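## Task

With both salad hands working together as tongs, pick the beetroot cube up out of the bowl gripped between them, keep it gripped between them all the way until it is above the container, lower it so it rests inside the container, and then move the salad hands and both arms clear of it.

## Robot and tools

Robot: two six-joint arms, left_arm and right_arm, mounted on opposite sides of a table, each with a parallel two-finger gripper. The names are labels only; they do not match left or right in any image. Each arm's mount counts as part of that arm. Cameras: cam_high, cam_low, cam_left_wrist, cam_right_wrist, all 504x504, returned in that order.

Frame: one shared scene frame. Origin at the table centre, table surface at z = +0.020 m, +z up, left_arm's base on the +y side. The state line prints each gripper's end_effector_position (m) and end_effector_quat_wxyz plus linear (m/s) and angular (rad/s) velocities. The printed point sits between the finger pads, 3 to 4 cm behind the tips, and may be off from the true position, more so at long reach. Gripper fingers point along its +x axis and close along its y axis.

Tool execute_actions, argument actions: a list holding at most one item, or empty.
- Empty list: no command; returns current state with pictures.
- Motion item: {"rows": [...], "steps": n}, n from 8 to 15 (default 15), each step 1/30 s. Every row is used for one step; if rows run out, the last repeats. Each row is a single flat list of 14 numbers covering both arms, always all 14: left_arm waist, shoulder, elbow, wrist pitch, wrist yaw, wrist roll, opening, then the same seven for right_arm. Joint values are absolute target angles in radians (the same numbers as Joint positions), not offsets. Ranges per arm: waist -3.054..3.054, shoulder 0.000..3.142, elbow 0.000..2.356, wrist pitch -1.571..1.571, wrist yaw -1.571..1.571, wrist roll -3.142..3.142. A target more than 0.010 rad beyond a range end, and farther out than the current angle, gets the whole call refused (nothing is sent). True ends may differ by up to 0.010 rad; targets past a real end are clipped, and "joint sent to its limit" may be reported, possibly for an earlier action. Opening is an absolute value in [-1, 1]: +1 fully open, empty fingers touch near -0.80, lower values add nothing. Full close takes at least about 0.5 s.
- Wait item: {"steps": n}, n up to 300, no new command; returns once n steps have elapsed since the previous result, counting your reply time.
- Optional pictures: true attaches camera images to a motion or wait result.

Motion limits: each step, a joint's target is held within a fixed lead of its measured angle (0.211 rad waist/shoulder/elbow, 0.213 wrist pitch, 0.267 wrist yaw, 0.228 wrist roll), and if the targets would move a gripper more than 70 mm from where it is, all are scaled back. So far moves take several calls. Friction can leave joints short of target, especially at long reach, and tiny moves may not happen; check Joint positions after each move.

Timing: the result is captured 8 steps before the action ends; those last steps run while you compose the next reply, and the simulation keeps going as you think. Arms keep heading to the last row sent until everything nearly stops or a step is HELD.

Result lines: Joint positions / Joint velocities give, per arm, six joints (rad, rad/s) then finger-pad gap (m; 0.088 fully open). grip_measured is the measured opening on the command scale; each gripper may read off by about 1 mm, consistently. HELD marks steps where your row was partly or wholly not sent. "joint command not followed" means a clearance check altered or blocked joint targets on some steps; the rest of the row still ran. MOTOR HOT appears from 50 °C; at 95 °C an OVER-TEMPERATURE FAULT holds that arm until it cools, and if it does not cool within 30 to 60 s the arm and gripper lose power and go limp. A torque fault (contact torque reaching a joint's load limit) stops that arm for 10 s and drops the rest of the call. Load limits (N m): waist 18.2, shoulder 22.5, elbow 22.4, wrist pitch 5.92, wrist yaw 5.9, wrist roll 5.54; held weight counts.

Gripping: to hold, keep commanding an opening well under grip_measured; the bigger the gap, the stronger the squeeze (roughly 34 N per pad at most, some weaker). Closing fast can press harder and may pop the fingers open. Each arm should hold one salad hand; the two hands then pinch the food between them, and must keep pinching until the food is over the container.

Tool zoom_image: camera (one of the four names) and region [x0, y0, x1, y1] in pixels of that camera's latest image, origin top-left, at most 504 by 504. Returns an enlarged view.

Tool finished_scene: argument scene, the current scene's number. Replying without any tool call ends everything.

Avoid: knocking or placing anything off the table (fails the task), arms colliding or pressing on each other (can end the scene), drops, slips, slams, hard pushes, and long heavy holds that heat motors. Loose objects may occasionally be nudged by outside disturbances. Faster, smoother, lower-effort runs are better.

Each tool is called after "Request:" as name(argument=value, ...) on one line, values as JSON.

## Session

Request:
execute_actions(actions=[])

Request:
zoom_image(camera="cam_high", region=[100, 190, 400, 390])

Scene clock: 0.00 s of 4567.00 s.
left_arm: end_effector_position=(+0.2536, +0.3001, +0.2059) grip_measured=+0.857 end_effector_quat_wxyz=(-0.577, +0.454, -0.515, -0.442) end_effector_velocity=(+0.001, -0.000, +0.002) end_effector_angular_velocity=(+0.000, -0.014, -0.009) | right_arm: end_effector_position=(-0.3368, -0.2728, +0.3475) grip_measured=+0.840 end_effector_quat_wxyz=(+0.223, -0.040, -0.299, +0.927) end_effector_velocity=(+0.000, -0.000, -0.003) end_effector_angular_velocity=(-0.016, -0.011, +0.005)
Joint positions: left_arm=[ 1.012  1.701  1.537 -1.362 -0.076 -1.931  0.081] | right_arm=[ 0.992  1.104  0.69   0.473 -0.124 -0.603  0.08 ]
Joint velocities: left_arm=[-0.002 -0.007 -0.002  0.007 -0.007  0.007 -0.   ] | right_arm=[-0.002 -0.002  0.002 -0.022 -0.007  0.007 -0.   ]
Motor temperatures (°C, as the motors report them): left_arm=[22 26 28 25 25 24] | right_arm=[24 26 26 27 23 25]
Heat: left arm: hottest elbow 28 °C (+0.0 °C/min); right arm: hottest wrist pitch 27 °C (+0.0 °C/min).

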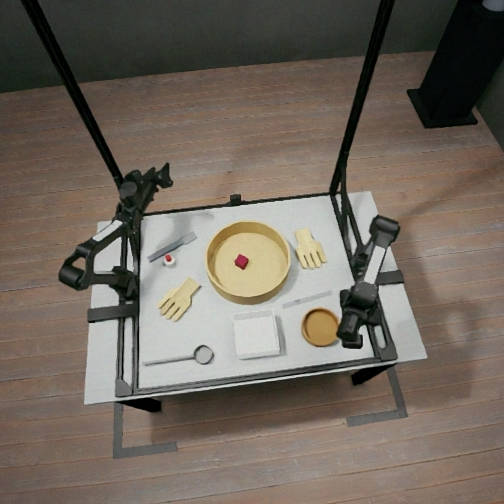

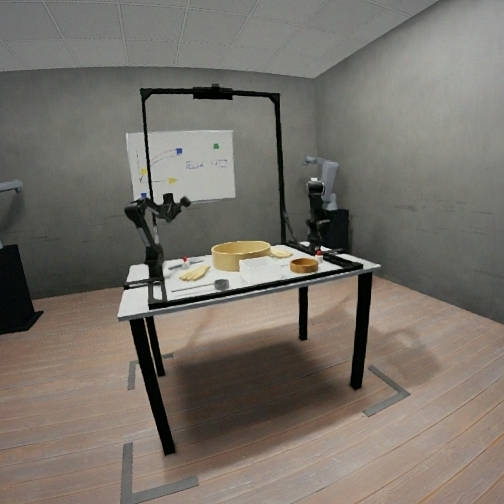

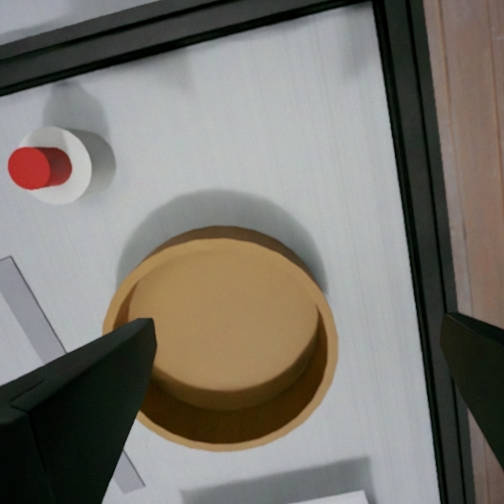

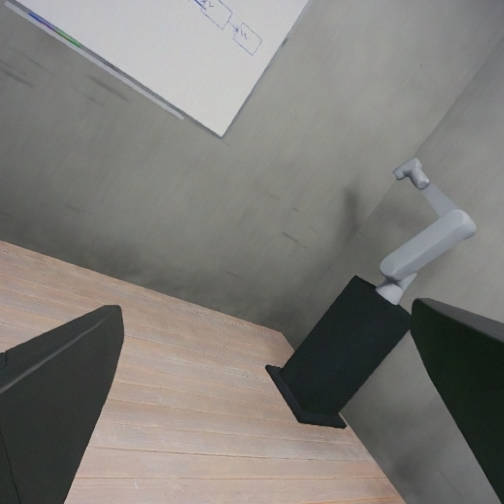

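Region (100, 190, 400, 390) of cam_high's 504x504 image, scaled by 1.680, with more detail than that image has.

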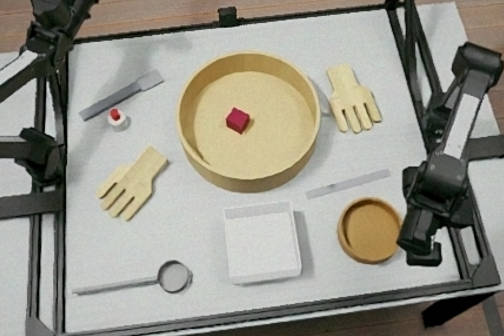

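Request:
execute_actions(actions=[{"rows":[[-0.704,1.5,1.3,-1.36,0,0.69,1,0.016,1.4,1.15,-1.32,0,-0.86,1]]}])

Request:
execute_actions(actions=[{"steps":45}])

Request:
execute_actions(actions=[{"rows":[[-0.704,1.595,1.0,-0.975,0,0.69,1,0.016,1.54,0.94,-0.97,0,-0.86,1]]}])

Request:
execute_actions(actions=[{"steps":20}], pictures=true)

Scene clock: 2.33 s of 4567.00 s.
left_arm: end_effector_position=(+0.1694, +0.2649, +0.2024) grip_measured=+0.993 end_effector_quat_wxyz=(-0.656, +0.292, -0.637, -0.281) end_effector_velocity=(-0.358, -0.202, -0.003) end_effector_angular_velocity=(-0.036, +0.090, -2.850) | right_arm: end_effector_position=(-0.3197, -0.1805, +0.3206) grip_measured=+0.975 end_effector_quat_wxyz=(+0.299, -0.193, -0.324, +0.877) end_effector_velocity=(+0.171, +0.425, -0.141) end_effector_angular_velocity=(-0.325, -1.079, -1.084)
Joint positions: left_arm=[ 0.766  1.544  1.36  -1.363 -0.02  -1.64   0.088] | right_arm=[ 0.807  1.278  0.867  0.265 -0.048 -0.77   0.087]
Joint velocities: left_arm=[-1.404 -0.398 -0.398 -0.007  0.125  1.443  0.01 ] | right_arm=[-0.974  0.755  0.847 -1.121  0.183 -0.491  0.01 ]
Motor temperatures (°C, as the motors report them): left_arm=[22 26 28 25 25 24] | right_arm=[24 26 27 27 23 25]
Heat: left arm: hottest elbow 28 °C (+0.0 °C/min); right arm: hottest elbow 27 °C (+0.0 °C/min).
Steps of this call (steps 1 to 63: nothing new was sent; steps 64 to 70: the first 7 steps of this action). Readings (joint positions):
64: left_arm=[1.008 1.689 1.524 -1.353 -0.076 -1.910] | right_arm=[0.987 1.113 0.698 0.458 -0.123 -0.619]
65: left_arm=[0.984 1.665 1.490 -1.345 -0.069 -1.867] | right_arm=[0.964 1.132 0.724 0.425 -0.111 -0.654]
67: left_arm=[0.906 1.607 1.423 -1.363 -0.043 -1.786] | right_arm=[0.902 1.192 0.784 0.366 -0.076 -0.710]
70: the state above

Scene clock: 3.83 s of 4567.00 s.
left_arm: end_effector_position=(-0.1858, +0.2601, +0.1989) grip_measured=+1.000 end_effector_quat_wxyz=(+0.121, +0.694, +0.114, -0.701) end_effector_velocity=(-0.004, +0.002, -0.000) end_effector_angular_velocity=(-0.020, -0.014, -1.245) | right_arm: end_effector_position=(-0.0244, -0.2308, +0.1799) grip_measured=+1.000 end_effector_quat_wxyz=(+0.242, -0.664, +0.239, +0.666) end_effector_velocity=(-0.001, -0.025, -0.000) end_effector_angular_velocity=(-0.110, +0.005, +0.010)
Joint positions: left_arm=[-0.699  1.506  1.31  -1.361 -0.001  0.538  0.088] | right_arm=[ 0.019  1.393  1.136 -1.308 -0.    -0.857  0.088]
Joint velocities: left_arm=[-0.022 -0.002 -0.002  0.007 -0.007  1.223  0.   ] | right_arm=[ 0.002 -0.002 -0.002 -0.11  -0.007 -0.007  0.   ]
Motor temperatures (°C, as the motors report them): left_arm=[22 27 28 25 25 24] | right_arm=[24 26 27 27 23 25]
Heat: left arm: hottest elbow 28 °C (+0.0 °C/min); right arm: hottest elbow 27 °C (+0.0 °C/min).
Kept back: nothing.
Steps of this call (steps 1 to 8: the last 8 steps of your previous action; steps 9 to 45: the robot went on to your last target). Readings (joint positions):
1: left_arm=[0.719 1.534 1.349 -1.363 -0.017 -1.592] | right_arm=[0.774 1.301 0.895 0.230 -0.041 -0.785]
2: left_arm=[0.674 1.527 1.340 -1.363 -0.014 -1.543] | right_arm=[0.741 1.321 0.924 0.194 -0.035 -0.798]
4: left_arm=[0.584 1.519 1.328 -1.362 -0.011 -1.446] | right_arm=[0.673 1.349 0.981 0.124 -0.026 -0.816]
8: left_arm=[0.404 1.513 1.315 -1.361 -0.007 -1.251] | right_arm=[0.531 1.369 1.072 -0.016 -0.015 -0.838]
45: the state above

Scene clock: 4.07 s of 4567.00 s.
left_arm: end_effector_position=(-0.1881, +0.2579, +0.1221) grip_measured=+1.000 end_effector_quat_wxyz=(+0.068, +0.709, +0.078, -0.698) end_effector_velocity=(+0.031, +0.036, -0.264) end_effector_angular_velocity=(+0.220, -0.190, -0.200) | right_arm: end_effector_position=(-0.0246, -0.2162, +0.1124) grip_measured=+1.000 end_effector_quat_wxyz=(+0.231, -0.668, +0.250, +0.661) end_effector_velocity=(-0.000, -0.018, -0.171) end_effector_angular_velocity=(-0.183, +0.004, -0.010)
Joint positions: left_arm=[-0.701  1.58   1.073 -1.086 -0.001  0.663  0.088] | right_arm=[ 0.019  1.522  0.977 -1.055 -0.    -0.858  0.088]
Joint velocities: left_arm=[-0.002  0.335 -0.755  0.799 -0.007  0.198  0.   ] | right_arm=[-0.002  0.295 -0.437  0.549 -0.007  0.007  0.   ]
Motor temperatures (°C, as the motors report them): left_arm=[22 27 28 25 25 24] | right_arm=[24 26 27 27 23 25]
Heat: left arm: hottest elbow 28 °C (+0.0 °C/min); right arm: hottest elbow 27 °C (+0.0 °C/min).
Steps of this call (steps 1 to 7: the first 7 steps of this action). Readings (joint positions):
1: left_arm=[-0.700 1.509 1.295 -1.342 -0.001 0.573] | right_arm=[0.019 1.401 1.125 -1.294 -0.000 -0.858]
2: left_arm=[-0.700 1.510 1.261 -1.286 -0.001 0.598] | right_arm=[0.019 1.412 1.101 -1.241 -0.000 -0.858]
4: left_arm=[-0.700 1.533 1.183 -1.200 -0.001 0.634] | right_arm=[0.019 1.461 1.046 -1.149 -0.000 -0.858]
7: the state above

Scene clock: 4.73 s of 4567.00 s.
left_arm: end_effector_position=(-0.1910, +0.2545, +0.1038) grip_measured=+1.000 end_effector_quat_wxyz=(+0.067, +0.702, +0.061, -0.707) end_effector_velocity=(+0.004, +0.004, -0.004) end_effector_angular_velocity=(+0.012, -0.020, -0.010) | right_arm: end_effector_position=(-0.0248, -0.2065, +0.1037) grip_measured=+1.000 end_effector_quat_wxyz=(+0.246, -0.663, +0.235, +0.667) end_effector_velocity=(-0.001, -0.002, +0.001) end_effector_angular_velocity=(-0.003, +0.022, +0.000)
Joint positions: left_arm=[-0.701  1.592  1.01  -0.978 -0.001  0.688  0.088] | right_arm=[ 0.019  1.532  0.95  -0.972 -0.    -0.858  0.088]
Joint velocities: left_arm=[-0.002  0.002 -0.012 -0.007 -0.007  0.007  0.   ] | right_arm=[-0.007 -0.007 -0.002 -0.007 -0.022 -0.007  0.   ]
Motor temperatures (°C, as the motors report them): left_arm=[22 27 28 25 25 24] | right_arm=[24 26 27 27 23 25]
Heat: left arm: hottest elbow 28 °C (+0.0 °C/min); right arm: hottest elbow 27 °C (+0.0 °C/min).
Kept back: nothing.
Steps of this call (steps 1 to 8: the last 8 steps of your previous action; steps 9 to 20: the robot went on to your last target). Readings (joint positions):
1: left_arm=[-0.701 1.588 1.052 -1.062 -0.001 0.669] | right_arm=[0.019 1.529 0.965 -1.037 -0.000 -0.858]
2: left_arm=[-0.701 1.591 1.038 -1.043 -0.001 0.674] | right_arm=[0.019 1.531 0.959 -1.022 -0.000 -0.858]
4: left_arm=[-0.701 1.592 1.026 -1.016 -0.001 0.679] | right_arm=[0.019 1.531 0.957 -0.999 -0.000 -0.858]
8: left_arm=[-0.701 1.592 1.018 -0.991 -0.001 0.685] | right_arm=[0.019 1.531 0.954 -0.981 -0.000 -0.858]
20: the state above

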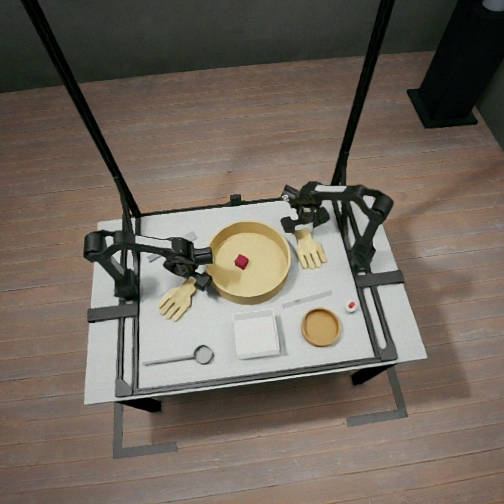

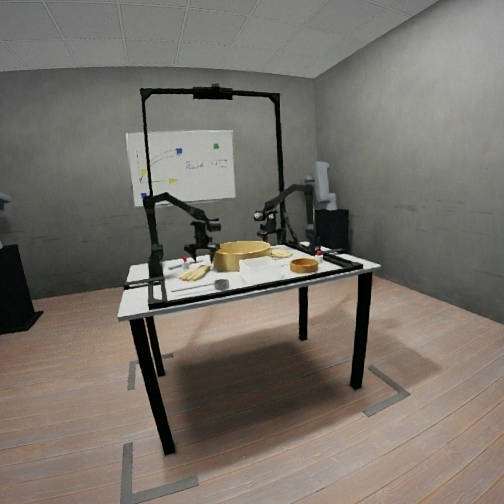

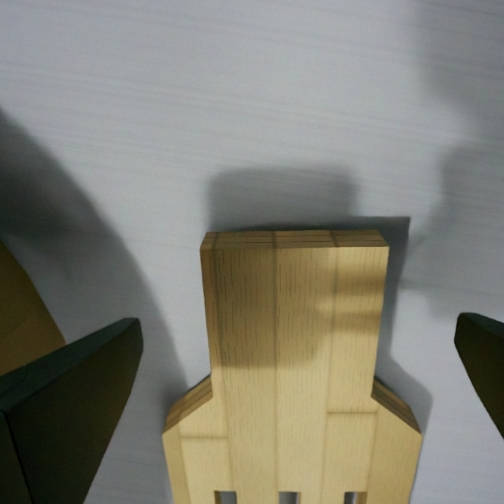

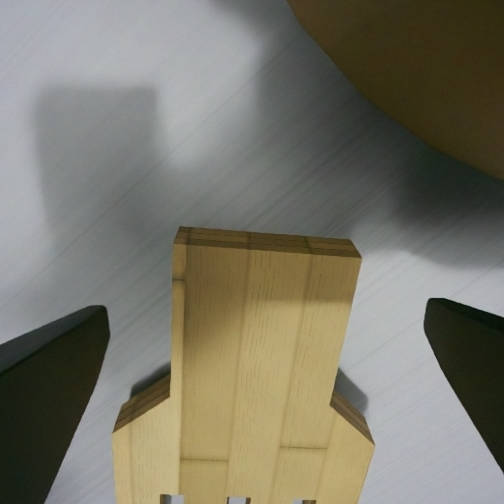

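Request:
execute_actions(actions=[{"rows":[[-0.683,1.65,0.9,-0.83,0,0.71,1,0,1.6,0.84,-0.82,0,-0.82,1]],"steps":10}])

Request:
execute_actions(actions=[{"rows":[[-0.683,1.674,0.866,-0.778,0,0.71,1,0,1.621,0.808,-0.774,0,-0.82,1]]}])

Request:
execute_actions(actions=[{"rows":[[-0.683,1.674,0.866,-0.778,0,0.71,0.6,0,1.621,0.808,-0.774,0,-0.82,0.6],[-0.683,1.674,0.866,-0.778,0,0.71,0.5,0,1.621,0.808,-0.774,0,-0.82,0.5],[-0.683,1.674,0.866,-0.778,0,0.71,0.4,0,1.621,0.808,-0.774,0,-0.82,0.4],[-0.683,1.674,0.866,-0.778,0,0.71,0.3,0,1.621,0.808,-0.774,0,-0.82,0.3],[-0.683,1.674,0.866,-0.778,0,0.71,0.2,0,1.621,0.808,-0.774,0,-0.82,0.2],[-0.683,1.674,0.866,-0.778,0,0.71,-1,0,1.621,0.808,-0.774,0,-0.82,-1]]}])

Request:
execute_actions(actions=[{"rows":[[-0.683,1.45,1.25,-1.25,0,0.71,-1,0,1.4,1.2,-1.25,0,-0.82,-1]]}])

Request:
execute_actions(actions=[{"rows":[[-0.25,1.1,0.8,0.3,-0.25,0,-1,0.25,1.1,0.8,0.3,0.25,0,-1]]}])

Request:
execute_actions(actions=[{"steps":35}])

Request:
execute_actions(actions=[{"rows":[[-0.25,1.21,0.53,0.68,-0.25,0,-1,0.25,1.21,0.53,0.68,0.25,0,-1]]}])

Request:
execute_actions(actions=[{"rows":[[-0.25,1.39,0.385,1.01,-0.25,0,-1,0.25,1.39,0.385,1.01,0.25,0,-1]]}])

Request:
execute_actions(actions=[{"steps":15}], pictures=true)

Request:
zoom_image(camera="cam_high", region=[170, 200, 320, 320])

Scene clock: 6.03 s of 4567.00 s.
left_arm: end_effector_position=(-0.1933, +0.2511, +0.0970) grip_measured=+1.000 end_effector_quat_wxyz=(+0.072, +0.695, +0.053, -0.713) end_effector_velocity=(-0.021, -0.048, -0.140) end_effector_angular_velocity=(-0.257, +0.221, -0.034) | right_arm: end_effector_position=(-0.0240, -0.2019, +0.0961) grip_measured=+1.000 end_effector_quat_wxyz=(+0.258, -0.658, +0.231, +0.669) end_effector_velocity=(+0.025, +0.067, -0.154) end_effector_angular_velocity=(+0.315, +0.021, -0.317)
Joint positions: left_arm=[-0.699  1.596  0.985 -0.924 -0.001  0.695  0.088] | right_arm=[ 0.016  1.54   0.925 -0.915 -0.    -0.849  0.088]
Joint velocities: left_arm=[ 0.061  0.12  -0.486  0.945  0.007  0.095  0.   ] | right_arm=[-0.105  0.227 -0.447  0.989 -0.007  0.212  0.   ]
Motor temperatures (°C, as the motors report them): left_arm=[22 27 28 25 25 24] | right_arm=[24 26 27 27 23 25]
Heat: left arm: hottest elbow 28 °C (+0.0 °C/min); right arm: hottest elbow 27 °C (+0.0 °C/min).
Steps of this call (steps 1 to 15: the robot went on to your last target; steps 16 to 37: nothing new was sent; steps 38 to 39: the first 2 steps of this action). Readings (joint positions):
38: left_arm=[-0.701 1.594 1.002 -0.965 -0.001 0.690] | right_arm=[0.018 1.536 0.941 -0.957 -0.000 -0.856]
39: the state above

Scene clock: 6.53 s of 4567.00 s.
left_arm: end_effector_position=(-0.1839, +0.2570, +0.0573) grip_measured=+1.000 end_effector_quat_wxyz=(+0.062, +0.706, +0.063, -0.703) end_effector_velocity=(+0.001, +0.003, -0.014) end_effector_angular_velocity=(-0.007, -0.004, -0.000) | right_arm: end_effector_position=(-0.0213, -0.2096, +0.0605) grip_measured=+1.000 end_effector_quat_wxyz=(+0.260, -0.656, +0.255, +0.662) end_effector_velocity=(+0.000, -0.001, -0.005) end_effector_angular_velocity=(+0.012, -0.007, -0.005)
Joint positions: left_arm=[-0.686  1.661  0.88  -0.794 -0.001  0.708  0.088] | right_arm=[ 0.002  1.602  0.83  -0.789 -0.005 -0.823  0.088]
Joint velocities: left_arm=[-0.007  0.017 -0.046  0.066 -0.007 -0.007  0.   ] | right_arm=[ 0.002 -0.002 -0.027  0.037  0.007  0.007  0.   ]
Motor temperatures (°C, as the motors report them): left_arm=[22 27 28 25 25 24] | right_arm=[24 26 27 27 23 25]
Heat: left arm: hottest elbow 28 °C (+0.0 °C/min); right arm: hottest elbow 27 °C (+0.0 °C/min).
Steps of this call (steps 1 to 8: the last 8 steps of your previous action; steps 9 to 15: the first 7 steps of this action). Readings (joint positions):
9: left_arm=[-0.687 1.641 0.910 -0.836 -0.001 0.706] | right_arm=[0.004 1.593 0.850 -0.826 -0.000 -0.825]
10: left_arm=[-0.687 1.643 0.904 -0.818 -0.001 0.707] | right_arm=[0.004 1.594 0.845 -0.810 -0.000 -0.824]
12: left_arm=[-0.686 1.651 0.893 -0.804 -0.001 0.707] | right_arm=[0.003 1.601 0.836 -0.797 -0.004 -0.823]
15: the state above

Scene clock: 7.03 s of 4567.00 s.
left_arm: end_effector_position=(-0.1843, +0.2540, +0.0566) grip_measured=+0.403 end_effector_quat_wxyz=(+0.066, +0.704, +0.059, -0.705) end_effector_velocity=(-0.005, +0.000, +0.001) end_effector_angular_velocity=(+0.004, +0.025, -0.010) | right_arm: end_effector_position=(-0.0212, -0.2096, +0.0597) grip_measured=+0.404 end_effector_quat_wxyz=(+0.261, -0.655, +0.254, +0.662) end_effector_velocity=(+0.001, +0.002, -0.001) end_effector_angular_velocity=(+0.017, +0.007, +0.029)
Joint positions: left_arm=[-0.683  1.662  0.877 -0.778 -0.006  0.71   0.059] | right_arm=[ 0.002  1.602  0.827 -0.783 -0.005 -0.824  0.059]
Joint velocities: left_arm=[-0.002 -0.002  0.002  0.007  0.022  0.007  0.029] | right_arm=[-0.007 -0.002 -0.007  0.022 -0.007 -0.037  0.028]
Motor temperatures (°C, as the motors report them): left_arm=[22 27 28 25 25 24] | right_arm=[24 26 27 27 23 25]
Heat: left arm: hottest elbow 28 °C (+0.0 °C/min); right arm: hottest elbow 27 °C (+0.0 °C/min).
Steps of this call (steps 1 to 8: the last 8 steps of your previous action; steps 9 to 15: the first 7 steps of this action). Readings (joint positions):
9: left_arm=[-0.686 1.662 0.877 -0.787 -0.003 0.708] | right_arm=[0.002 1.602 0.827 -0.784 -0.005 -0.823]
10: left_arm=[-0.684 1.662 0.877 -0.780 -0.009 0.708] | right_arm=[0.002 1.602 0.827 -0.784 -0.005 -0.823]
12: left_arm=[-0.683 1.662 0.877 -0.779 -0.005 0.709] | right_arm=[0.002 1.602 0.827 -0.784 -0.005 -0.823]
15: the state above

Scene clock: 7.53 s of 4567.00 s.
left_arm: end_effector_position=(-0.1962, +0.2400, +0.1356) grip_measured=+0.405 end_effector_quat_wxyz=(+0.093, +0.675, +0.033, -0.731) end_effector_velocity=(-0.040, -0.050, +0.452) end_effector_angular_velocity=(-0.410, +0.328, +0.020) | right_arm: end_effector_position=(-0.0213, -0.1959, +0.1326) grip_measured=+0.405 end_effector_quat_wxyz=(+0.288, -0.643, +0.226, +0.672) end_effector_velocity=(-0.001, +0.058, +0.424) end_effector_angular_velocity=(+0.442, +0.007, +0.006)
Joint positions: left_arm=[-0.683  1.527  1.071 -0.999 -0.003  0.71   0.059] | right_arm=[ 0.002  1.475  1.012 -1.012 -0.006 -0.823  0.059]
Joint velocities: left_arm=[-0.002 -0.559  1.248 -1.282 -0.007 -0.022 -0.   ] | right_arm=[-0.002 -0.51   1.228 -1.297 -0.007 -0.007 -0.   ]
Motor temperatures (°C, as the motors report them): left_arm=[22 27 28 25 25 24] | right_arm=[24 26 27 27 23 25]
Heat: left arm: hottest elbow 28 °C (+0.0 °C/min); right arm: hottest elbow 27 °C (+0.0 °C/min).
Steps of this call (steps 1 to 8: the last 8 steps of your previous action; steps 9 to 15: the first 7 steps of this action). Readings (joint positions):
9: left_arm=[-0.683 1.654 0.886 -0.789 -0.005 0.710] | right_arm=[0.002 1.591 0.835 -0.792 -0.006 -0.824]
10: left_arm=[-0.683 1.642 0.906 -0.833 -0.004 0.710] | right_arm=[0.002 1.580 0.853 -0.832 -0.006 -0.823]
12: left_arm=[-0.683 1.595 0.957 -0.894 -0.003 0.710] | right_arm=[0.002 1.538 0.901 -0.902 -0.006 -0.823]
15: the state above

Scene clock: 8.03 s of 4567.00 s.
left_arm: end_effector_position=(-0.1009, +0.2068, +0.1907) grip_measured=+0.405 end_effector_quat_wxyz=(+0.405, +0.589, +0.116, -0.689) end_effector_velocity=(+0.425, -0.098, -0.035) end_effector_angular_velocity=(-1.241, +0.737, +2.880) | right_arm: end_effector_position=(-0.0432, -0.2067, +0.1813) grip_measured=+0.405 end_effector_quat_wxyz=(+0.450, -0.596, +0.151, +0.648) end_effector_velocity=(-0.032, +0.047, -0.040) end_effector_angular_velocity=(+1.220, +0.450, -1.169)
Joint positions: left_arm=[-0.424  1.211  0.971 -0.938 -0.196  0.412  0.059] | right_arm=[ 0.21   1.169  0.909 -0.924  0.197 -0.499  0.059]
Joint velocities: left_arm=[ 1.399 -1.087 -1.248  1.311 -0.418 -1.458 -0.   ] | right_arm=[ 0.315 -0.618 -0.886  1.267  0.388  1.473 -0.   ]
Motor temperatures (°C, as the motors report them): left_arm=[22 27 28 25 25 24] | right_arm=[24 26 27 27 23 25]
Heat: left arm: hottest elbow 28 °C (+0.0 °C/min); right arm: hottest elbow 27 °C (+0.0 °C/min).
Steps of this call (steps 1 to 8: the last 8 steps of your previous action; steps 9 to 15: the first 7 steps of this action). Readings (joint positions):
9: left_arm=[-0.677 1.443 1.214 -1.200 -0.011 0.689] | right_arm=[0.013 1.396 1.155 -1.200 0.025 -0.793]
10: left_arm=[-0.650 1.412 1.176 -1.144 -0.050 0.644] | right_arm=[0.053 1.359 1.110 -1.132 0.091 -0.741]
12: left_arm=[-0.566 1.337 1.099 -1.074 -0.131 0.557] | right_arm=[0.141 1.272 1.023 -1.057 0.146 -0.645]
15: the state above

Scene clock: 9.20 s of 4567.00 s.
left_arm: end_effector_position=(-0.0763, +0.0935, +0.3594) grip_measured=+0.405 end_effector_quat_wxyz=(+0.704, +0.008, +0.003, -0.710) end_effector_velocity=(+0.002, -0.001, +0.012) end_effector_angular_velocity=(-0.059, +0.022, +0.020) | right_arm: end_effector_position=(-0.0746, -0.0919, +0.3580) grip_measured=+0.403 end_effector_quat_wxyz=(+0.706, -0.010, +0.004, +0.708) end_effector_velocity=(-0.002, -0.001, +0.010) end_effector_angular_velocity=(+0.050, -0.009, +0.020)
Joint positions: left_arm=[-0.253  1.103  0.802  0.286 -0.245  0.002  0.059] | right_arm=[ 0.247  1.11   0.803  0.286  0.246 -0.003  0.059]
Joint velocities: left_arm=[-0.002  0.002 -0.002  0.066 -0.022 -0.007 -0.   ] | right_arm=[-0.002 -0.007 -0.007  0.051 -0.022 -0.022 -0.   ]
Motor temperatures (°C, as the motors report them): left_arm=[22 27 29 25 25 24] | right_arm=[24 26 27 27 23 25]
Heat: left arm: hottest elbow 29 °C (+6.5 °C/min); right arm: hottest elbow 27 °C (+0.0 °C/min).
Kept back: nothing.
Steps of this call (steps 1 to 8: the last 8 steps of your previous action; steps 9 to 35: the robot went on to your last target). Readings (joint positions):
1: left_arm=[-0.380 1.179 0.933 -0.894 -0.209 0.362] | right_arm=[0.218 1.153 0.882 -0.880 0.209 -0.450]
2: left_arm=[-0.343 1.158 0.901 -0.853 -0.221 0.313] | right_arm=[0.224 1.143 0.862 -0.835 0.218 -0.402]
4: left_arm=[-0.300 1.138 0.856 -0.765 -0.231 0.216] | right_arm=[0.233 1.134 0.834 -0.747 0.228 -0.305]
8: left_arm=[-0.269 1.123 0.819 -0.587 -0.238 0.076] | right_arm=[0.242 1.121 0.815 -0.567 0.238 -0.123]
35: the state above

Scene clock: 9.43 s of 4567.00 s.
left_arm: end_effector_position=(-0.0776, +0.0885, +0.2884) grip_measured=+0.405 end_effector_quat_wxyz=(+0.704, +0.023, +0.013, -0.709) end_effector_velocity=(-0.001, +0.005, -0.347) end_effector_angular_velocity=(+0.442, -0.121, -0.010) | right_arm: end_effector_position=(-0.0755, -0.0882, +0.2876) grip_measured=+0.403 end_effector_quat_wxyz=(+0.706, -0.024, +0.013, +0.707) end_effector_velocity=(+0.005, -0.013, -0.352) end_effector_angular_velocity=(-0.462, -0.139, -0.009)
Joint positions: left_arm=[-0.253  1.19   0.594  0.544 -0.246  0.002  0.059] | right_arm=[ 0.247  1.192  0.591  0.547  0.246 -0.002  0.059]
Joint velocities: left_arm=[-0.002  0.447 -0.794  0.784  0.007  0.007 -0.   ] | right_arm=[-0.002  0.413 -0.818  0.755  0.007 -0.022 -0.   ]
Motor temperatures (°C, as the motors report them): left_arm=[22 27 29 25 25 24] | right_arm=[24 26 27 27 23 25]
Heat: left arm: hottest elbow 29 °C (+6.4 °C/min); right arm: hottest elbow 27 °C (+0.0 °C/min).
Steps of this call (steps 1 to 7: the first 7 steps of this action). Readings (joint positions):
1: left_arm=[-0.253 1.108 0.790 0.309 -0.246 0.002] | right_arm=[0.247 1.114 0.790 0.311 0.246 -0.003]
2: left_arm=[-0.253 1.116 0.763 0.366 -0.246 0.002] | right_arm=[0.247 1.122 0.763 0.368 0.246 -0.002]
4: left_arm=[-0.253 1.138 0.698 0.438 -0.246 0.002] | right_arm=[0.247 1.143 0.697 0.443 0.246 -0.002]
7: the state above

Scene clock: 9.93 s of 4567.00 s.
left_arm: end_effector_position=(-0.0770, +0.0906, +0.2238) grip_measured=+0.405 end_effector_quat_wxyz=(+0.704, +0.022, +0.012, -0.709) end_effector_velocity=(+0.011, +0.026, -0.127) end_effector_angular_velocity=(+0.059, -0.009, +0.025) | right_arm: end_effector_position=(-0.0749, -0.0906, +0.2229) grip_measured=+0.403 end_effector_quat_wxyz=(+0.706, -0.023, +0.013, +0.707) end_effector_velocity=(+0.010, -0.032, -0.133) end_effector_angular_velocity=(-0.073, -0.041, -0.009)
Joint positions: left_arm=[-0.253  1.368  0.406  0.913 -0.246  0.002  0.059] | right_arm=[ 0.247  1.368  0.404  0.912  0.246 -0.002  0.059]
Joint velocities: left_arm=[ 0.002  0.349 -0.349  0.637 -0.022 -0.007 -0.   ] | right_arm=[-0.002  0.335 -0.379  0.637  0.007 -0.022 -0.   ]
Motor temperatures (°C, as the motors report them): left_arm=[22 27 29 25 25 24] | right_arm=[24 26 27 27 23 25]
Heat: left arm: hottest elbow 29 °C (+6.0 °C/min); right arm: hottest elbow 27 °C (+0.0 °C/min).
Steps of this call (steps 1 to 8: the last 8 steps of your previous action; steps 9 to 15: the first 7 steps of this action). Readings (joint positions):
9: left_arm=[-0.253 1.224 0.531 0.690 -0.246 0.002] | right_arm=[0.247 1.227 0.528 0.690 0.246 -0.002]
10: left_arm=[-0.253 1.248 0.510 0.753 -0.246 0.002] | right_arm=[0.247 1.251 0.507 0.753 0.246 -0.002]
12: left_arm=[-0.253 1.303 0.465 0.829 -0.246 0.002] | right_arm=[0.247 1.307 0.465 0.828 0.246 -0.002]
15: the state above

Scene clock: 10.43 s of 4567.00 s.
left_arm: end_effector_position=(-0.0768, +0.0913, +0.2311) grip_measured=+0.405 end_effector_quat_wxyz=(+0.705, -0.003, -0.003, -0.710) end_effector_velocity=(-0.001, +0.001, -0.005) end_effector_angular_velocity=(+0.017, +0.003, -0.000) | right_arm: end_effector_position=(-0.0748, -0.0910, +0.2301) grip_measured=+0.403 end_effector_quat_wxyz=(+0.707, +0.001, -0.002, +0.708) end_effector_velocity=(-0.000, -0.000, -0.000) end_effector_angular_velocity=(+0.002, -0.007, +0.005)
Joint positions: left_arm=[-0.253  1.385  0.391  1.003 -0.246  0.002  0.059] | right_arm=[ 0.247  1.386  0.39   1.002  0.246 -0.002  0.059]
Joint velocities: left_arm=[-0.007  0.002 -0.007 -0.007 -0.007 -0.007 -0.   ] | right_arm=[-0.002  0.002 -0.002  0.007 -0.007 -0.007 -0.   ]
Motor temperatures (°C, as the motors report them): left_arm=[22 27 29 25 25 24] | right_arm=[24 27 27 28 23 25]
Heat: left arm: hottest elbow 29 °C (+5.8 °C/min); right arm: hottest wrist pitch 28 °C (+5.8 °C/min).
Kept back: nothing.
Steps of this call (steps 1 to 8: the last 8 steps of your previous action; steps 9 to 15: the robot went on to your last target). Readings (joint positions):
1: left_arm=[-0.253 1.376 0.397 0.934 -0.246 0.002] | right_arm=[0.247 1.377 0.394 0.933 0.246 -0.002]
2: left_arm=[-0.253 1.380 0.393 0.952 -0.246 0.002] | right_arm=[0.247 1.381 0.391 0.951 0.246 -0.002]
4: left_arm=[-0.253 1.381 0.393 0.980 -0.246 0.002] | right_arm=[0.247 1.382 0.390 0.978 0.246 -0.002]
8: left_arm=[-0.253 1.383 0.392 0.993 -0.246 0.002] | right_arm=[0.247 1.384 0.390 0.993 0.246 -0.002]
15: the state above

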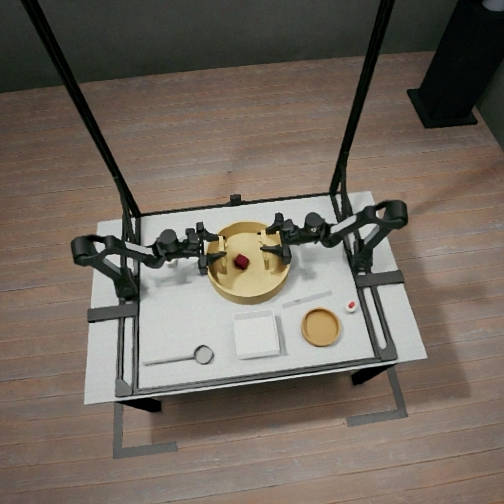

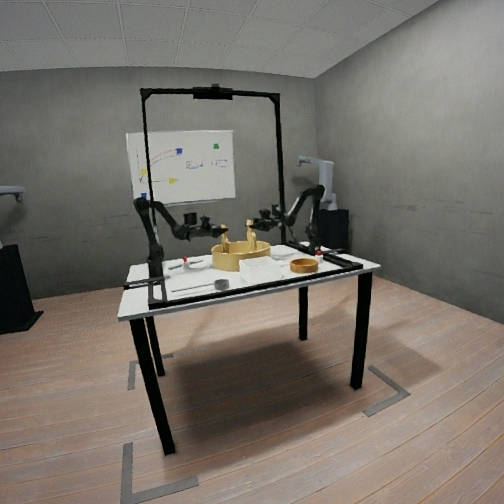

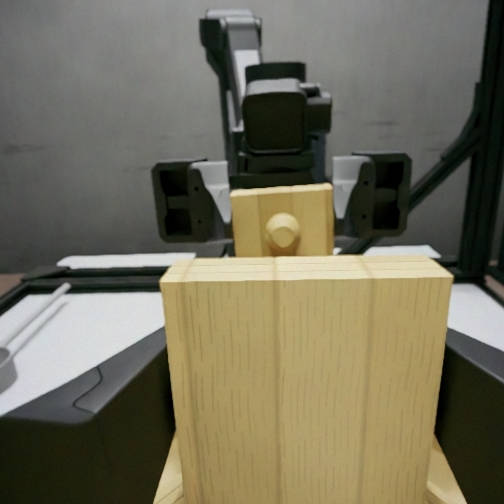

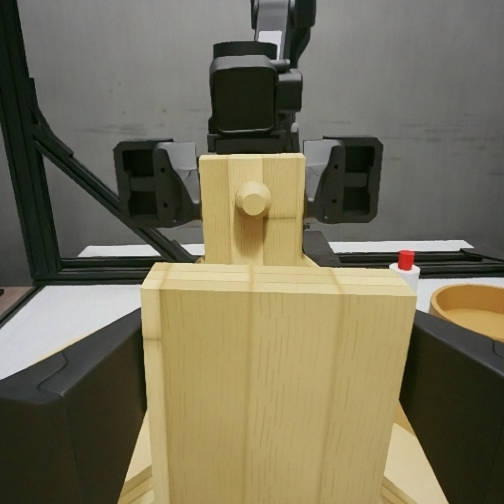

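Region (170, 200, 320, 320) of cam_high's 504x504 image, scaled by 3.360, with more detail than that image has; it fills the top 403 rows of this view, and the rest is white.

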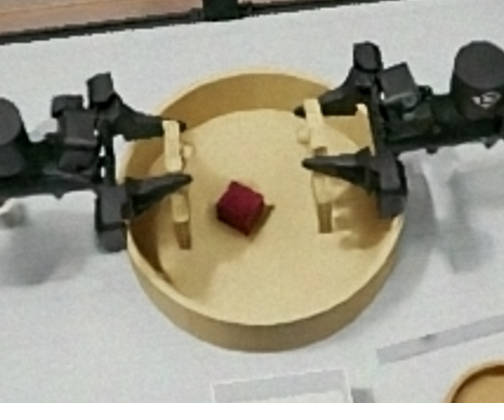

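Request:
execute_actions(actions=[{"rows":[[-0.16,1.52,0.34,1.19,0,0,-1,0.16,1.52,0.34,1.19,0,0,-1]]}])

Request:
execute_actions(actions=[{"rows":[[-0.16,1.59,0.32,1.28,0,0,-1,0.16,1.59,0.32,1.28,0,0,-1]],"steps":10}])

Request:
execute_actions(actions=[{"rows":[[-0.16,1.665,0.306,1.36,0,0,-1,0.16,1.665,0.306,1.36,0,0,-1]]}])

Request:
execute_actions(actions=[{"steps":12}])

Scene clock: 11.03 s of 4567.00 s.
left_arm: end_effector_position=(-0.0782, +0.0881, +0.2058) grip_measured=+0.405 end_effector_quat_wxyz=(+0.661, +0.002, +0.001, -0.751) end_effector_velocity=(-0.006, +0.012, -0.071) end_effector_angular_velocity=(+0.100, -0.009, -0.220) | right_arm: end_effector_position=(-0.0785, -0.0882, +0.2050) grip_measured=+0.402 end_effector_quat_wxyz=(+0.660, -0.003, +0.001, +0.751) end_effector_velocity=(-0.004, -0.016, -0.075) end_effector_angular_velocity=(-0.103, -0.024, +0.225)
Joint positions: left_arm=[-0.176  1.5    0.349  1.147 -0.048  0.001  0.059] | right_arm=[ 0.177  1.501  0.348  1.146  0.048 -0.001  0.059]
Joint velocities: left_arm=[ 0.11   0.212 -0.129  0.242  0.33  -0.007 -0.   ] | right_arm=[-0.12   0.212 -0.149  0.256 -0.344 -0.007  0.   ]
Motor temperatures (°C, as the motors report them): left_arm=[22 27 29 26 25 24] | right_arm=[24 27 27 28 23 25]
Heat: left arm: hottest elbow 29 °C (+5.4 °C/min); right arm: hottest wrist pitch 28 °C (+5.4 °C/min).
Steps of this call (steps 1 to 11: the robot went on to your last target; steps 12 to 18: the first 7 steps of this action). Readings (joint positions):
12: left_arm=[-0.246 1.397 0.386 1.027 -0.220 0.002] | right_arm=[0.241 1.399 0.385 1.026 0.220 -0.002]
13: left_arm=[-0.227 1.420 0.379 1.079 -0.165 0.002] | right_arm=[0.223 1.422 0.378 1.078 0.164 -0.002]
15: left_arm=[-0.198 1.461 0.369 1.116 -0.099 0.001] | right_arm=[0.197 1.463 0.370 1.115 0.099 -0.001]
18: the state above

Scene clock: 11.37 s of 4567.00 s.
left_arm: end_effector_position=(-0.0799, +0.0881, +0.2064) grip_measured=+0.405 end_effector_quat_wxyz=(+0.650, -0.009, -0.009, -0.760) end_effector_velocity=(+0.000, -0.010, -0.050) end_effector_angular_velocity=(-0.054, +0.016, -0.000) | right_arm: end_effector_position=(-0.0799, -0.0882, +0.2051) grip_measured=+0.402 end_effector_quat_wxyz=(+0.650, +0.008, -0.008, +0.760) end_effector_velocity=(-0.003, +0.013, -0.046) end_effector_angular_velocity=(+0.062, +0.002, +0.024)
Joint positions: left_arm=[-0.164  1.533  0.34   1.218 -0.008  0.001  0.059] | right_arm=[ 0.164  1.535  0.339  1.218  0.008 -0.001  0.059]
Joint velocities: left_arm=[ 0.007  0.388 -0.061  0.505  0.007 -0.007 -0.   ] | right_arm=[-0.012  0.388 -0.042  0.491 -0.037 -0.007 -0.   ]
Motor temperatures (°C, as the motors report them): left_arm=[22 27 29 26 25 24] | right_arm=[24 27 27 28 23 25]
Heat: left arm: hottest elbow 29 °C (+5.3 °C/min); right arm: hottest wrist pitch 28 °C (+5.3 °C/min).
Steps of this call (steps 1 to 8: the last 8 steps of your previous action; steps 9 to 10: the first 2 steps of this action). Readings (joint positions):
9: left_arm=[-0.164 1.519 0.343 1.191 -0.009 0.001] | right_arm=[0.164 1.521 0.341 1.191 0.008 -0.001]
10: the state above

Scene clock: 11.87 s of 4567.00 s.
left_arm: end_effector_position=(-0.0799, +0.0881, +0.1846) grip_measured=+0.405 end_effector_quat_wxyz=(+0.649, -0.004, -0.004, -0.761) end_effector_velocity=(+0.002, -0.002, -0.005) end_effector_angular_velocity=(-0.025, +0.012, +0.019) | right_arm: end_effector_position=(-0.0804, -0.0868, +0.1915) grip_measured=+0.401 end_effector_quat_wxyz=(+0.648, +0.013, -0.012, +0.761) end_effector_velocity=(-0.002, +0.002, -0.006) end_effector_angular_velocity=(+0.025, +0.011, +0.010)
Joint positions: left_arm=[-0.162  1.645  0.314  1.342 -0.005  0.     0.059] | right_arm=[ 0.163  1.638  0.322  1.35   0.003 -0.001  0.059]
Joint velocities: left_arm=[-0.002  0.076 -0.007  0.11  -0.022 -0.007 -0.   ] | right_arm=[ 0.002  0.081 -0.002  0.11  -0.007  0.007 -0.   ]
Motor temperatures (°C, as the motors report them): left_arm=[22 27 29 26 25 24] | right_arm=[24 27 27 28 23 25]
Heat: left arm: hottest elbow 29 °C (+5.1 °C/min); right arm: hottest wrist pitch 28 °C (+5.1 °C/min).
Steps of this call (steps 1 to 8: the last 8 steps of your previous action; steps 9 to 15: the first 7 steps of this action). Readings (joint positions):
9: left_arm=[-0.163 1.589 0.323 1.279 -0.005 0.001] | right_arm=[0.163 1.589 0.324 1.278 0.004 -0.001]
10: left_arm=[-0.163 1.603 0.322 1.305 -0.005 0.001] | right_arm=[0.163 1.604 0.322 1.304 0.004 -0.001]
12: left_arm=[-0.163 1.627 0.319 1.320 -0.005 0.001] | right_arm=[0.163 1.625 0.322 1.331 0.004 -0.001]
15: the state above

Scene clock: 12.27 s of 4567.00 s.
left_arm: end_effector_position=(-0.0799, +0.0879, +0.1844) grip_measured=+0.405 end_effector_quat_wxyz=(+0.649, -0.006, -0.006, -0.761) end_effector_velocity=(+0.002, +0.000, -0.003) end_effector_angular_velocity=(+0.016, +0.020, +0.009) | right_arm: end_effector_position=(-0.0806, -0.0865, +0.1909) grip_measured=+0.401 end_effector_quat_wxyz=(+0.648, +0.014, -0.013, +0.761) end_effector_velocity=(-0.000, -0.000, -0.003) end_effector_angular_velocity=(-0.013, +0.005, +0.005)
Joint positions: left_arm=[-0.162  1.654  0.313  1.358 -0.005  0.     0.059] | right_arm=[ 0.163  1.649  0.322  1.366  0.002 -0.001  0.059]
Joint velocities: left_arm=[ 0.002  0.002 -0.002 -0.007 -0.007 -0.022 -0.   ] | right_arm=[-0.002  0.002 -0.002 -0.007 -0.007  0.007 -0.   ]
Motor temperatures (°C, as the motors report them): left_arm=[22 27 29 26 25 24] | right_arm=[24 27 27 28 23 25]
Heat: left arm: hottest elbow 29 °C (+4.9 °C/min); right arm: hottest wrist pitch 28 °C (+4.9 °C/min).
Kept back: nothing.
Steps of this call (steps 1 to 8: the last 8 steps of your previous action; steps 9 to 12: the robot went on to your last target). Readings (joint positions):
1: left_arm=[-0.162 1.647 0.314 1.346 -0.005 0.000] | right_arm=[0.163 1.640 0.322 1.353 0.003 -0.001]
2: left_arm=[-0.162 1.649 0.314 1.349 -0.005 0.000] | right_arm=[0.163 1.642 0.322 1.356 0.003 -0.001]
4: left_arm=[-0.162 1.651 0.314 1.353 -0.005 0.000] | right_arm=[0.163 1.645 0.322 1.360 0.003 -0.001]
8: left_arm=[-0.162 1.654 0.313 1.356 -0.005 0.000] | right_arm=[0.163 1.647 0.322 1.364 0.003 -0.001]
12: the state above

Both planted.

Request:
execute_actions(actions=[{"rows":[[-0.16,1.6,0.3,1.255,0,0,-1,0.16,1.6,0.3,1.28,0,0,-1],[-0.16,1.6,0.3,1.23,0,0,-1,0.16,1.6,0.3,1.26,0,0,-1],[-0.16,1.56,0.298,1.18,0,0,-1,0.16,1.56,0.298,1.2,0,0,-1],[-0.16,1.56,0.298,1.16,0,0,-1,0.16,1.56,0.298,1.18,0,0,-1],[-0.16,1.52,0.297,1.11,0,0,-1,0.16,1.52,0.297,1.13,0,0,-1],[-0.16,1.52,0.297,1.09,0,0,-1,0.16,1.52,0.297,1.11,0,0,-1],[-0.16,1.48,0.298,1.05,0,0,-1,0.16,1.48,0.298,1.07,0,0,-1],[-0.16,1.48,0.298,1.03,0,0,-1,0.16,1.48,0.298,1.05,0,0,-1],[-0.16,1.44,0.3,0.98,0,0,-1,0.16,1.44,0.3,1.0,0,0,-1],[-0.16,1.44,0.3,0.96,0,0,-1,0.16,1.44,0.3,0.98,0,0,-1],[-0.16,1.397,0.303,0.93,0,0,-1,0.16,1.397,0.303,0.95,0,0,-1]]}])

Request:
execute_actions(actions=[{"rows":[[-0.16,1.38,0.304,0.88,0,0,-1,0.16,1.38,0.304,0.9,0,0,-1],[-0.16,1.36,0.306,0.845,0,0,-1,0.16,1.36,0.306,0.865,0,0,-1],[-0.16,1.34,0.308,0.81,0,0,-1,0.16,1.34,0.308,0.83,0,0,-1],[-0.16,1.32,0.31,0.775,0,0,-1,0.16,1.32,0.31,0.795,0,0,-1],[-0.16,1.3,0.312,0.74,0,0,-1,0.16,1.3,0.312,0.76,0,0,-1],[-0.16,1.28,0.315,0.7,0,0,-1,0.16,1.28,0.315,0.72,0,0,-1],[-0.16,1.26,0.318,0.665,0,0,-1,0.16,1.26,0.318,0.685,0,0,-1],[-0.16,1.24,0.321,0.63,0,0,-1,0.16,1.24,0.321,0.65,0,0,-1],[-0.16,1.22,0.324,0.59,0,0,-1,0.16,1.22,0.324,0.61,0,0,-1],[-0.16,1.192,0.328,0.564,0,0,-1,0.16,1.192,0.328,0.584,0,0,-1]]}])

Request:
execute_actions(actions=[{"steps":15}], pictures=true)

Request:
zoom_image(camera="cam_high", region=[170, 200, 320, 320])

Scene clock: 13.27 s of 4567.00 s.
left_arm: end_effector_position=(-0.0792, +0.0928, +0.1834) grip_measured=+0.405 end_effector_quat_wxyz=(+0.649, +0.019, +0.017, -0.761) end_effector_velocity=(+0.004, +0.036, +0.004) end_effector_angular_velocity=(+0.351, -0.050, -0.009) | right_arm: end_effector_position=(-0.0801, -0.0909, +0.1909) grip_measured=+0.400 end_effector_quat_wxyz=(+0.647, -0.008, +0.007, +0.762) end_effector_velocity=(+0.004, -0.035, +0.005) end_effector_angular_velocity=(-0.348, -0.064, +0.010)
Joint positions: left_arm=[-0.162  1.552  0.313  1.19  -0.004 -0.002  0.059] | right_arm=[ 0.163  1.552  0.322  1.208  0.    -0.001  0.059]
Joint velocities: left_arm=[-0.002 -0.623 -0.002 -0.974  0.007 -0.007 -0.   ] | right_arm=[ 0.002 -0.623 -0.002 -0.974 -0.007 -0.007 -0.   ]
Motor temperatures (°C, as the motors report them): left_arm=[22 27 29 26 25 24] | right_arm=[24 27 27 28 23 25]
Heat: left arm: hottest elbow 29 °C (+4.5 °C/min); right arm: hottest wrist pitch 28 °C (+4.5 °C/min).
Steps of this call (steps 1 to 23: the robot went on to your last target; steps 24 to 30: the first 7 steps of this action). Readings (joint positions):
24: left_arm=[-0.162 1.652 0.313 1.355 -0.004 0.000] | right_arm=[0.163 1.646 0.322 1.362 0.001 -0.001]
25: left_arm=[-0.162 1.642 0.313 1.333 -0.004 0.000] | right_arm=[0.163 1.638 0.322 1.345 0.001 -0.001]
27: left_arm=[-0.162 1.609 0.313 1.280 -0.004 -0.000] | right_arm=[0.163 1.608 0.322 1.296 0.001 -0.001]
30: the state above

Scene clock: 13.77 s of 4567.00 s.
left_arm: end_effector_position=(-0.0762, +0.1105, +0.1828) grip_measured=+0.405 end_effector_quat_wxyz=(+0.646, +0.073, +0.063, -0.757) end_effector_velocity=(+0.011, +0.053, -0.025) end_effector_angular_velocity=(+0.471, -0.071, +0.011) | right_arm: end_effector_position=(-0.0781, -0.1090, +0.1923) grip_measured=+0.397 end_effector_quat_wxyz=(+0.643, -0.059, +0.051, +0.762) end_effector_velocity=(+0.004, -0.049, +0.001) end_effector_angular_velocity=(-0.356, -0.080, +0.018)
Joint positions: left_arm=[-0.162  1.319  0.321  0.805 -0.004 -0.002  0.059] | right_arm=[ 0.164  1.314  0.325  0.832 -0.004  0.002  0.058]
Joint velocities: left_arm=[ 0.002 -0.549  0.066 -1.092 -0.007 -0.007  0.   ] | right_arm=[ 0.007 -0.574  0.066 -1.004 -0.007 -0.022  0.   ]
Motor temperatures (°C, as the motors report them): left_arm=[22 27 29 26 25 24] | right_arm=[24 27 27 28 23 25]
Heat: left arm: hottest elbow 29 °C (+4.4 °C/min); right arm: hottest wrist pitch 28 °C (+4.4 °C/min).
Steps of this call (steps 1 to 8: the last 8 steps of your previous action; steps 9 to 15: the first 7 steps of this action). Readings (joint positions):
9: left_arm=[-0.162 1.413 0.313 0.969 -0.004 -0.002] | right_arm=[0.163 1.412 0.322 0.993 -0.000 -0.000]
10: left_arm=[-0.162 1.402 0.314 0.949 -0.004 -0.002] | right_arm=[0.163 1.400 0.322 0.974 -0.001 0.000]
12: left_arm=[-0.162 1.371 0.315 0.897 -0.004 -0.002] | right_arm=[0.163 1.369 0.322 0.924 -0.002 0.001]
15: the state above

Scene clock: 14.27 s of 4567.00 s.
left_arm: end_effector_position=(-0.0735, +0.1235, +0.1819) grip_measured=+0.405 end_effector_quat_wxyz=(+0.643, +0.104, +0.090, -0.753) end_effector_velocity=(+0.001, +0.003, -0.003) end_effector_angular_velocity=(+0.025, -0.013, +0.003) | right_arm: end_effector_position=(-0.0776, -0.1222, +0.1928) grip_measured=+0.396 end_effector_quat_wxyz=(+0.638, -0.088, +0.077, +0.761) end_effector_velocity=(+0.000, -0.003, -0.002) end_effector_angular_velocity=(-0.016, -0.008, +0.006)
Joint positions: left_arm=[-0.161  1.195  0.334  0.586 -0.004 -0.002  0.059] | right_arm=[ 0.166  1.185  0.339  0.613 -0.009  0.004  0.058]
Joint velocities: left_arm=[-0.002 -0.022  0.002 -0.051 -0.007  0.007 -0.   ] | right_arm=[-0.002 -0.022 -0.002 -0.037 -0.007 -0.007  0.   ]
Motor temperatures (°C, as the motors report them): left_arm=[22 27 29 26 25 24] | right_arm=[24 27 27 28 23 25]
Heat: left arm: hottest elbow 29 °C (+4.2 °C/min); right arm: hottest wrist pitch 28 °C (+4.2 °C/min).
Kept back: nothing.
Steps of this call (steps 1 to 8: the last 8 steps of your previous action; steps 9 to 15: the robot went on to your last target). Readings (joint positions):
1: left_arm=[-0.162 1.301 0.323 0.771 -0.004 -0.002] | right_arm=[0.164 1.295 0.328 0.799 -0.005 0.002]
2: left_arm=[-0.162 1.282 0.325 0.737 -0.004 -0.002] | right_arm=[0.164 1.276 0.331 0.765 -0.005 0.002]
4: left_arm=[-0.162 1.244 0.329 0.670 -0.004 -0.002] | right_arm=[0.165 1.238 0.336 0.700 -0.007 0.003]
8: left_arm=[-0.162 1.207 0.330 0.610 -0.004 -0.002] | right_arm=[0.166 1.200 0.337 0.639 -0.009 0.004]
15: the state above

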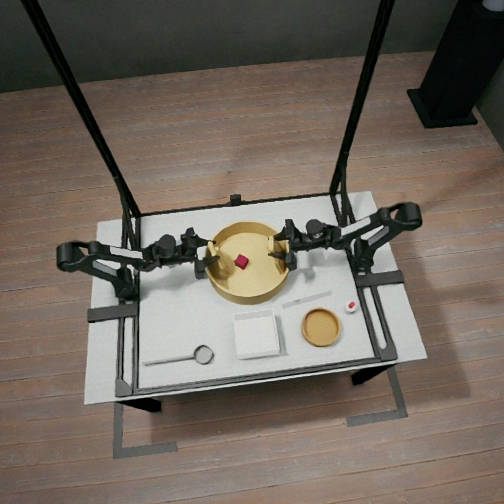

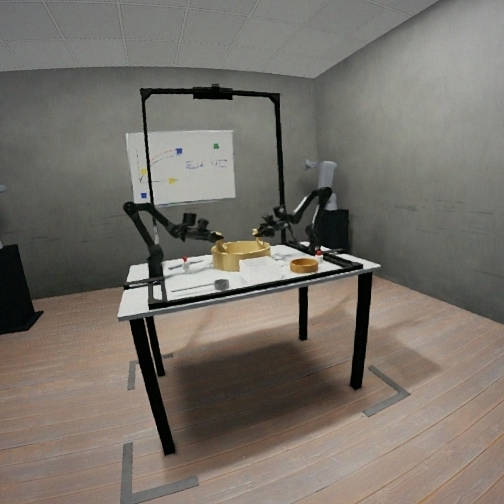

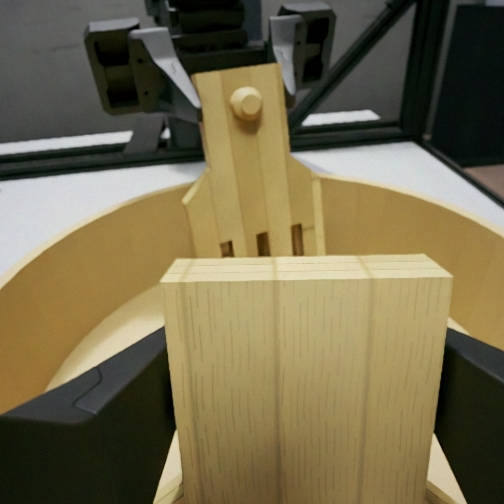

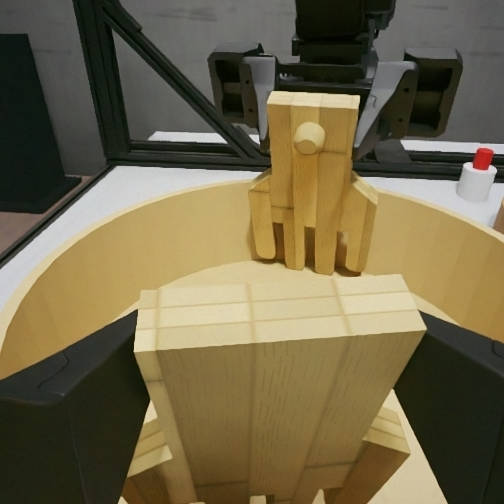

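Region (170, 200, 320, 320) of cam_high's 504x504 image, scaled by 3.360, with more detail than that image has; it fills the top 403 rows of this view, and the rest is white.

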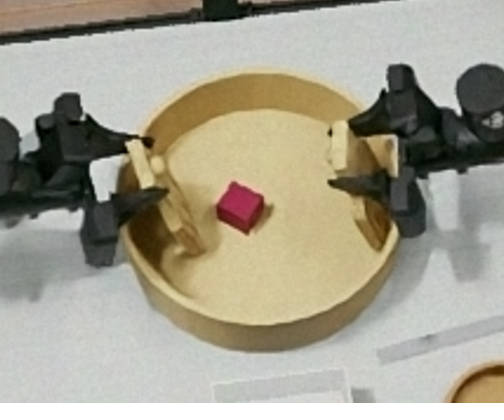

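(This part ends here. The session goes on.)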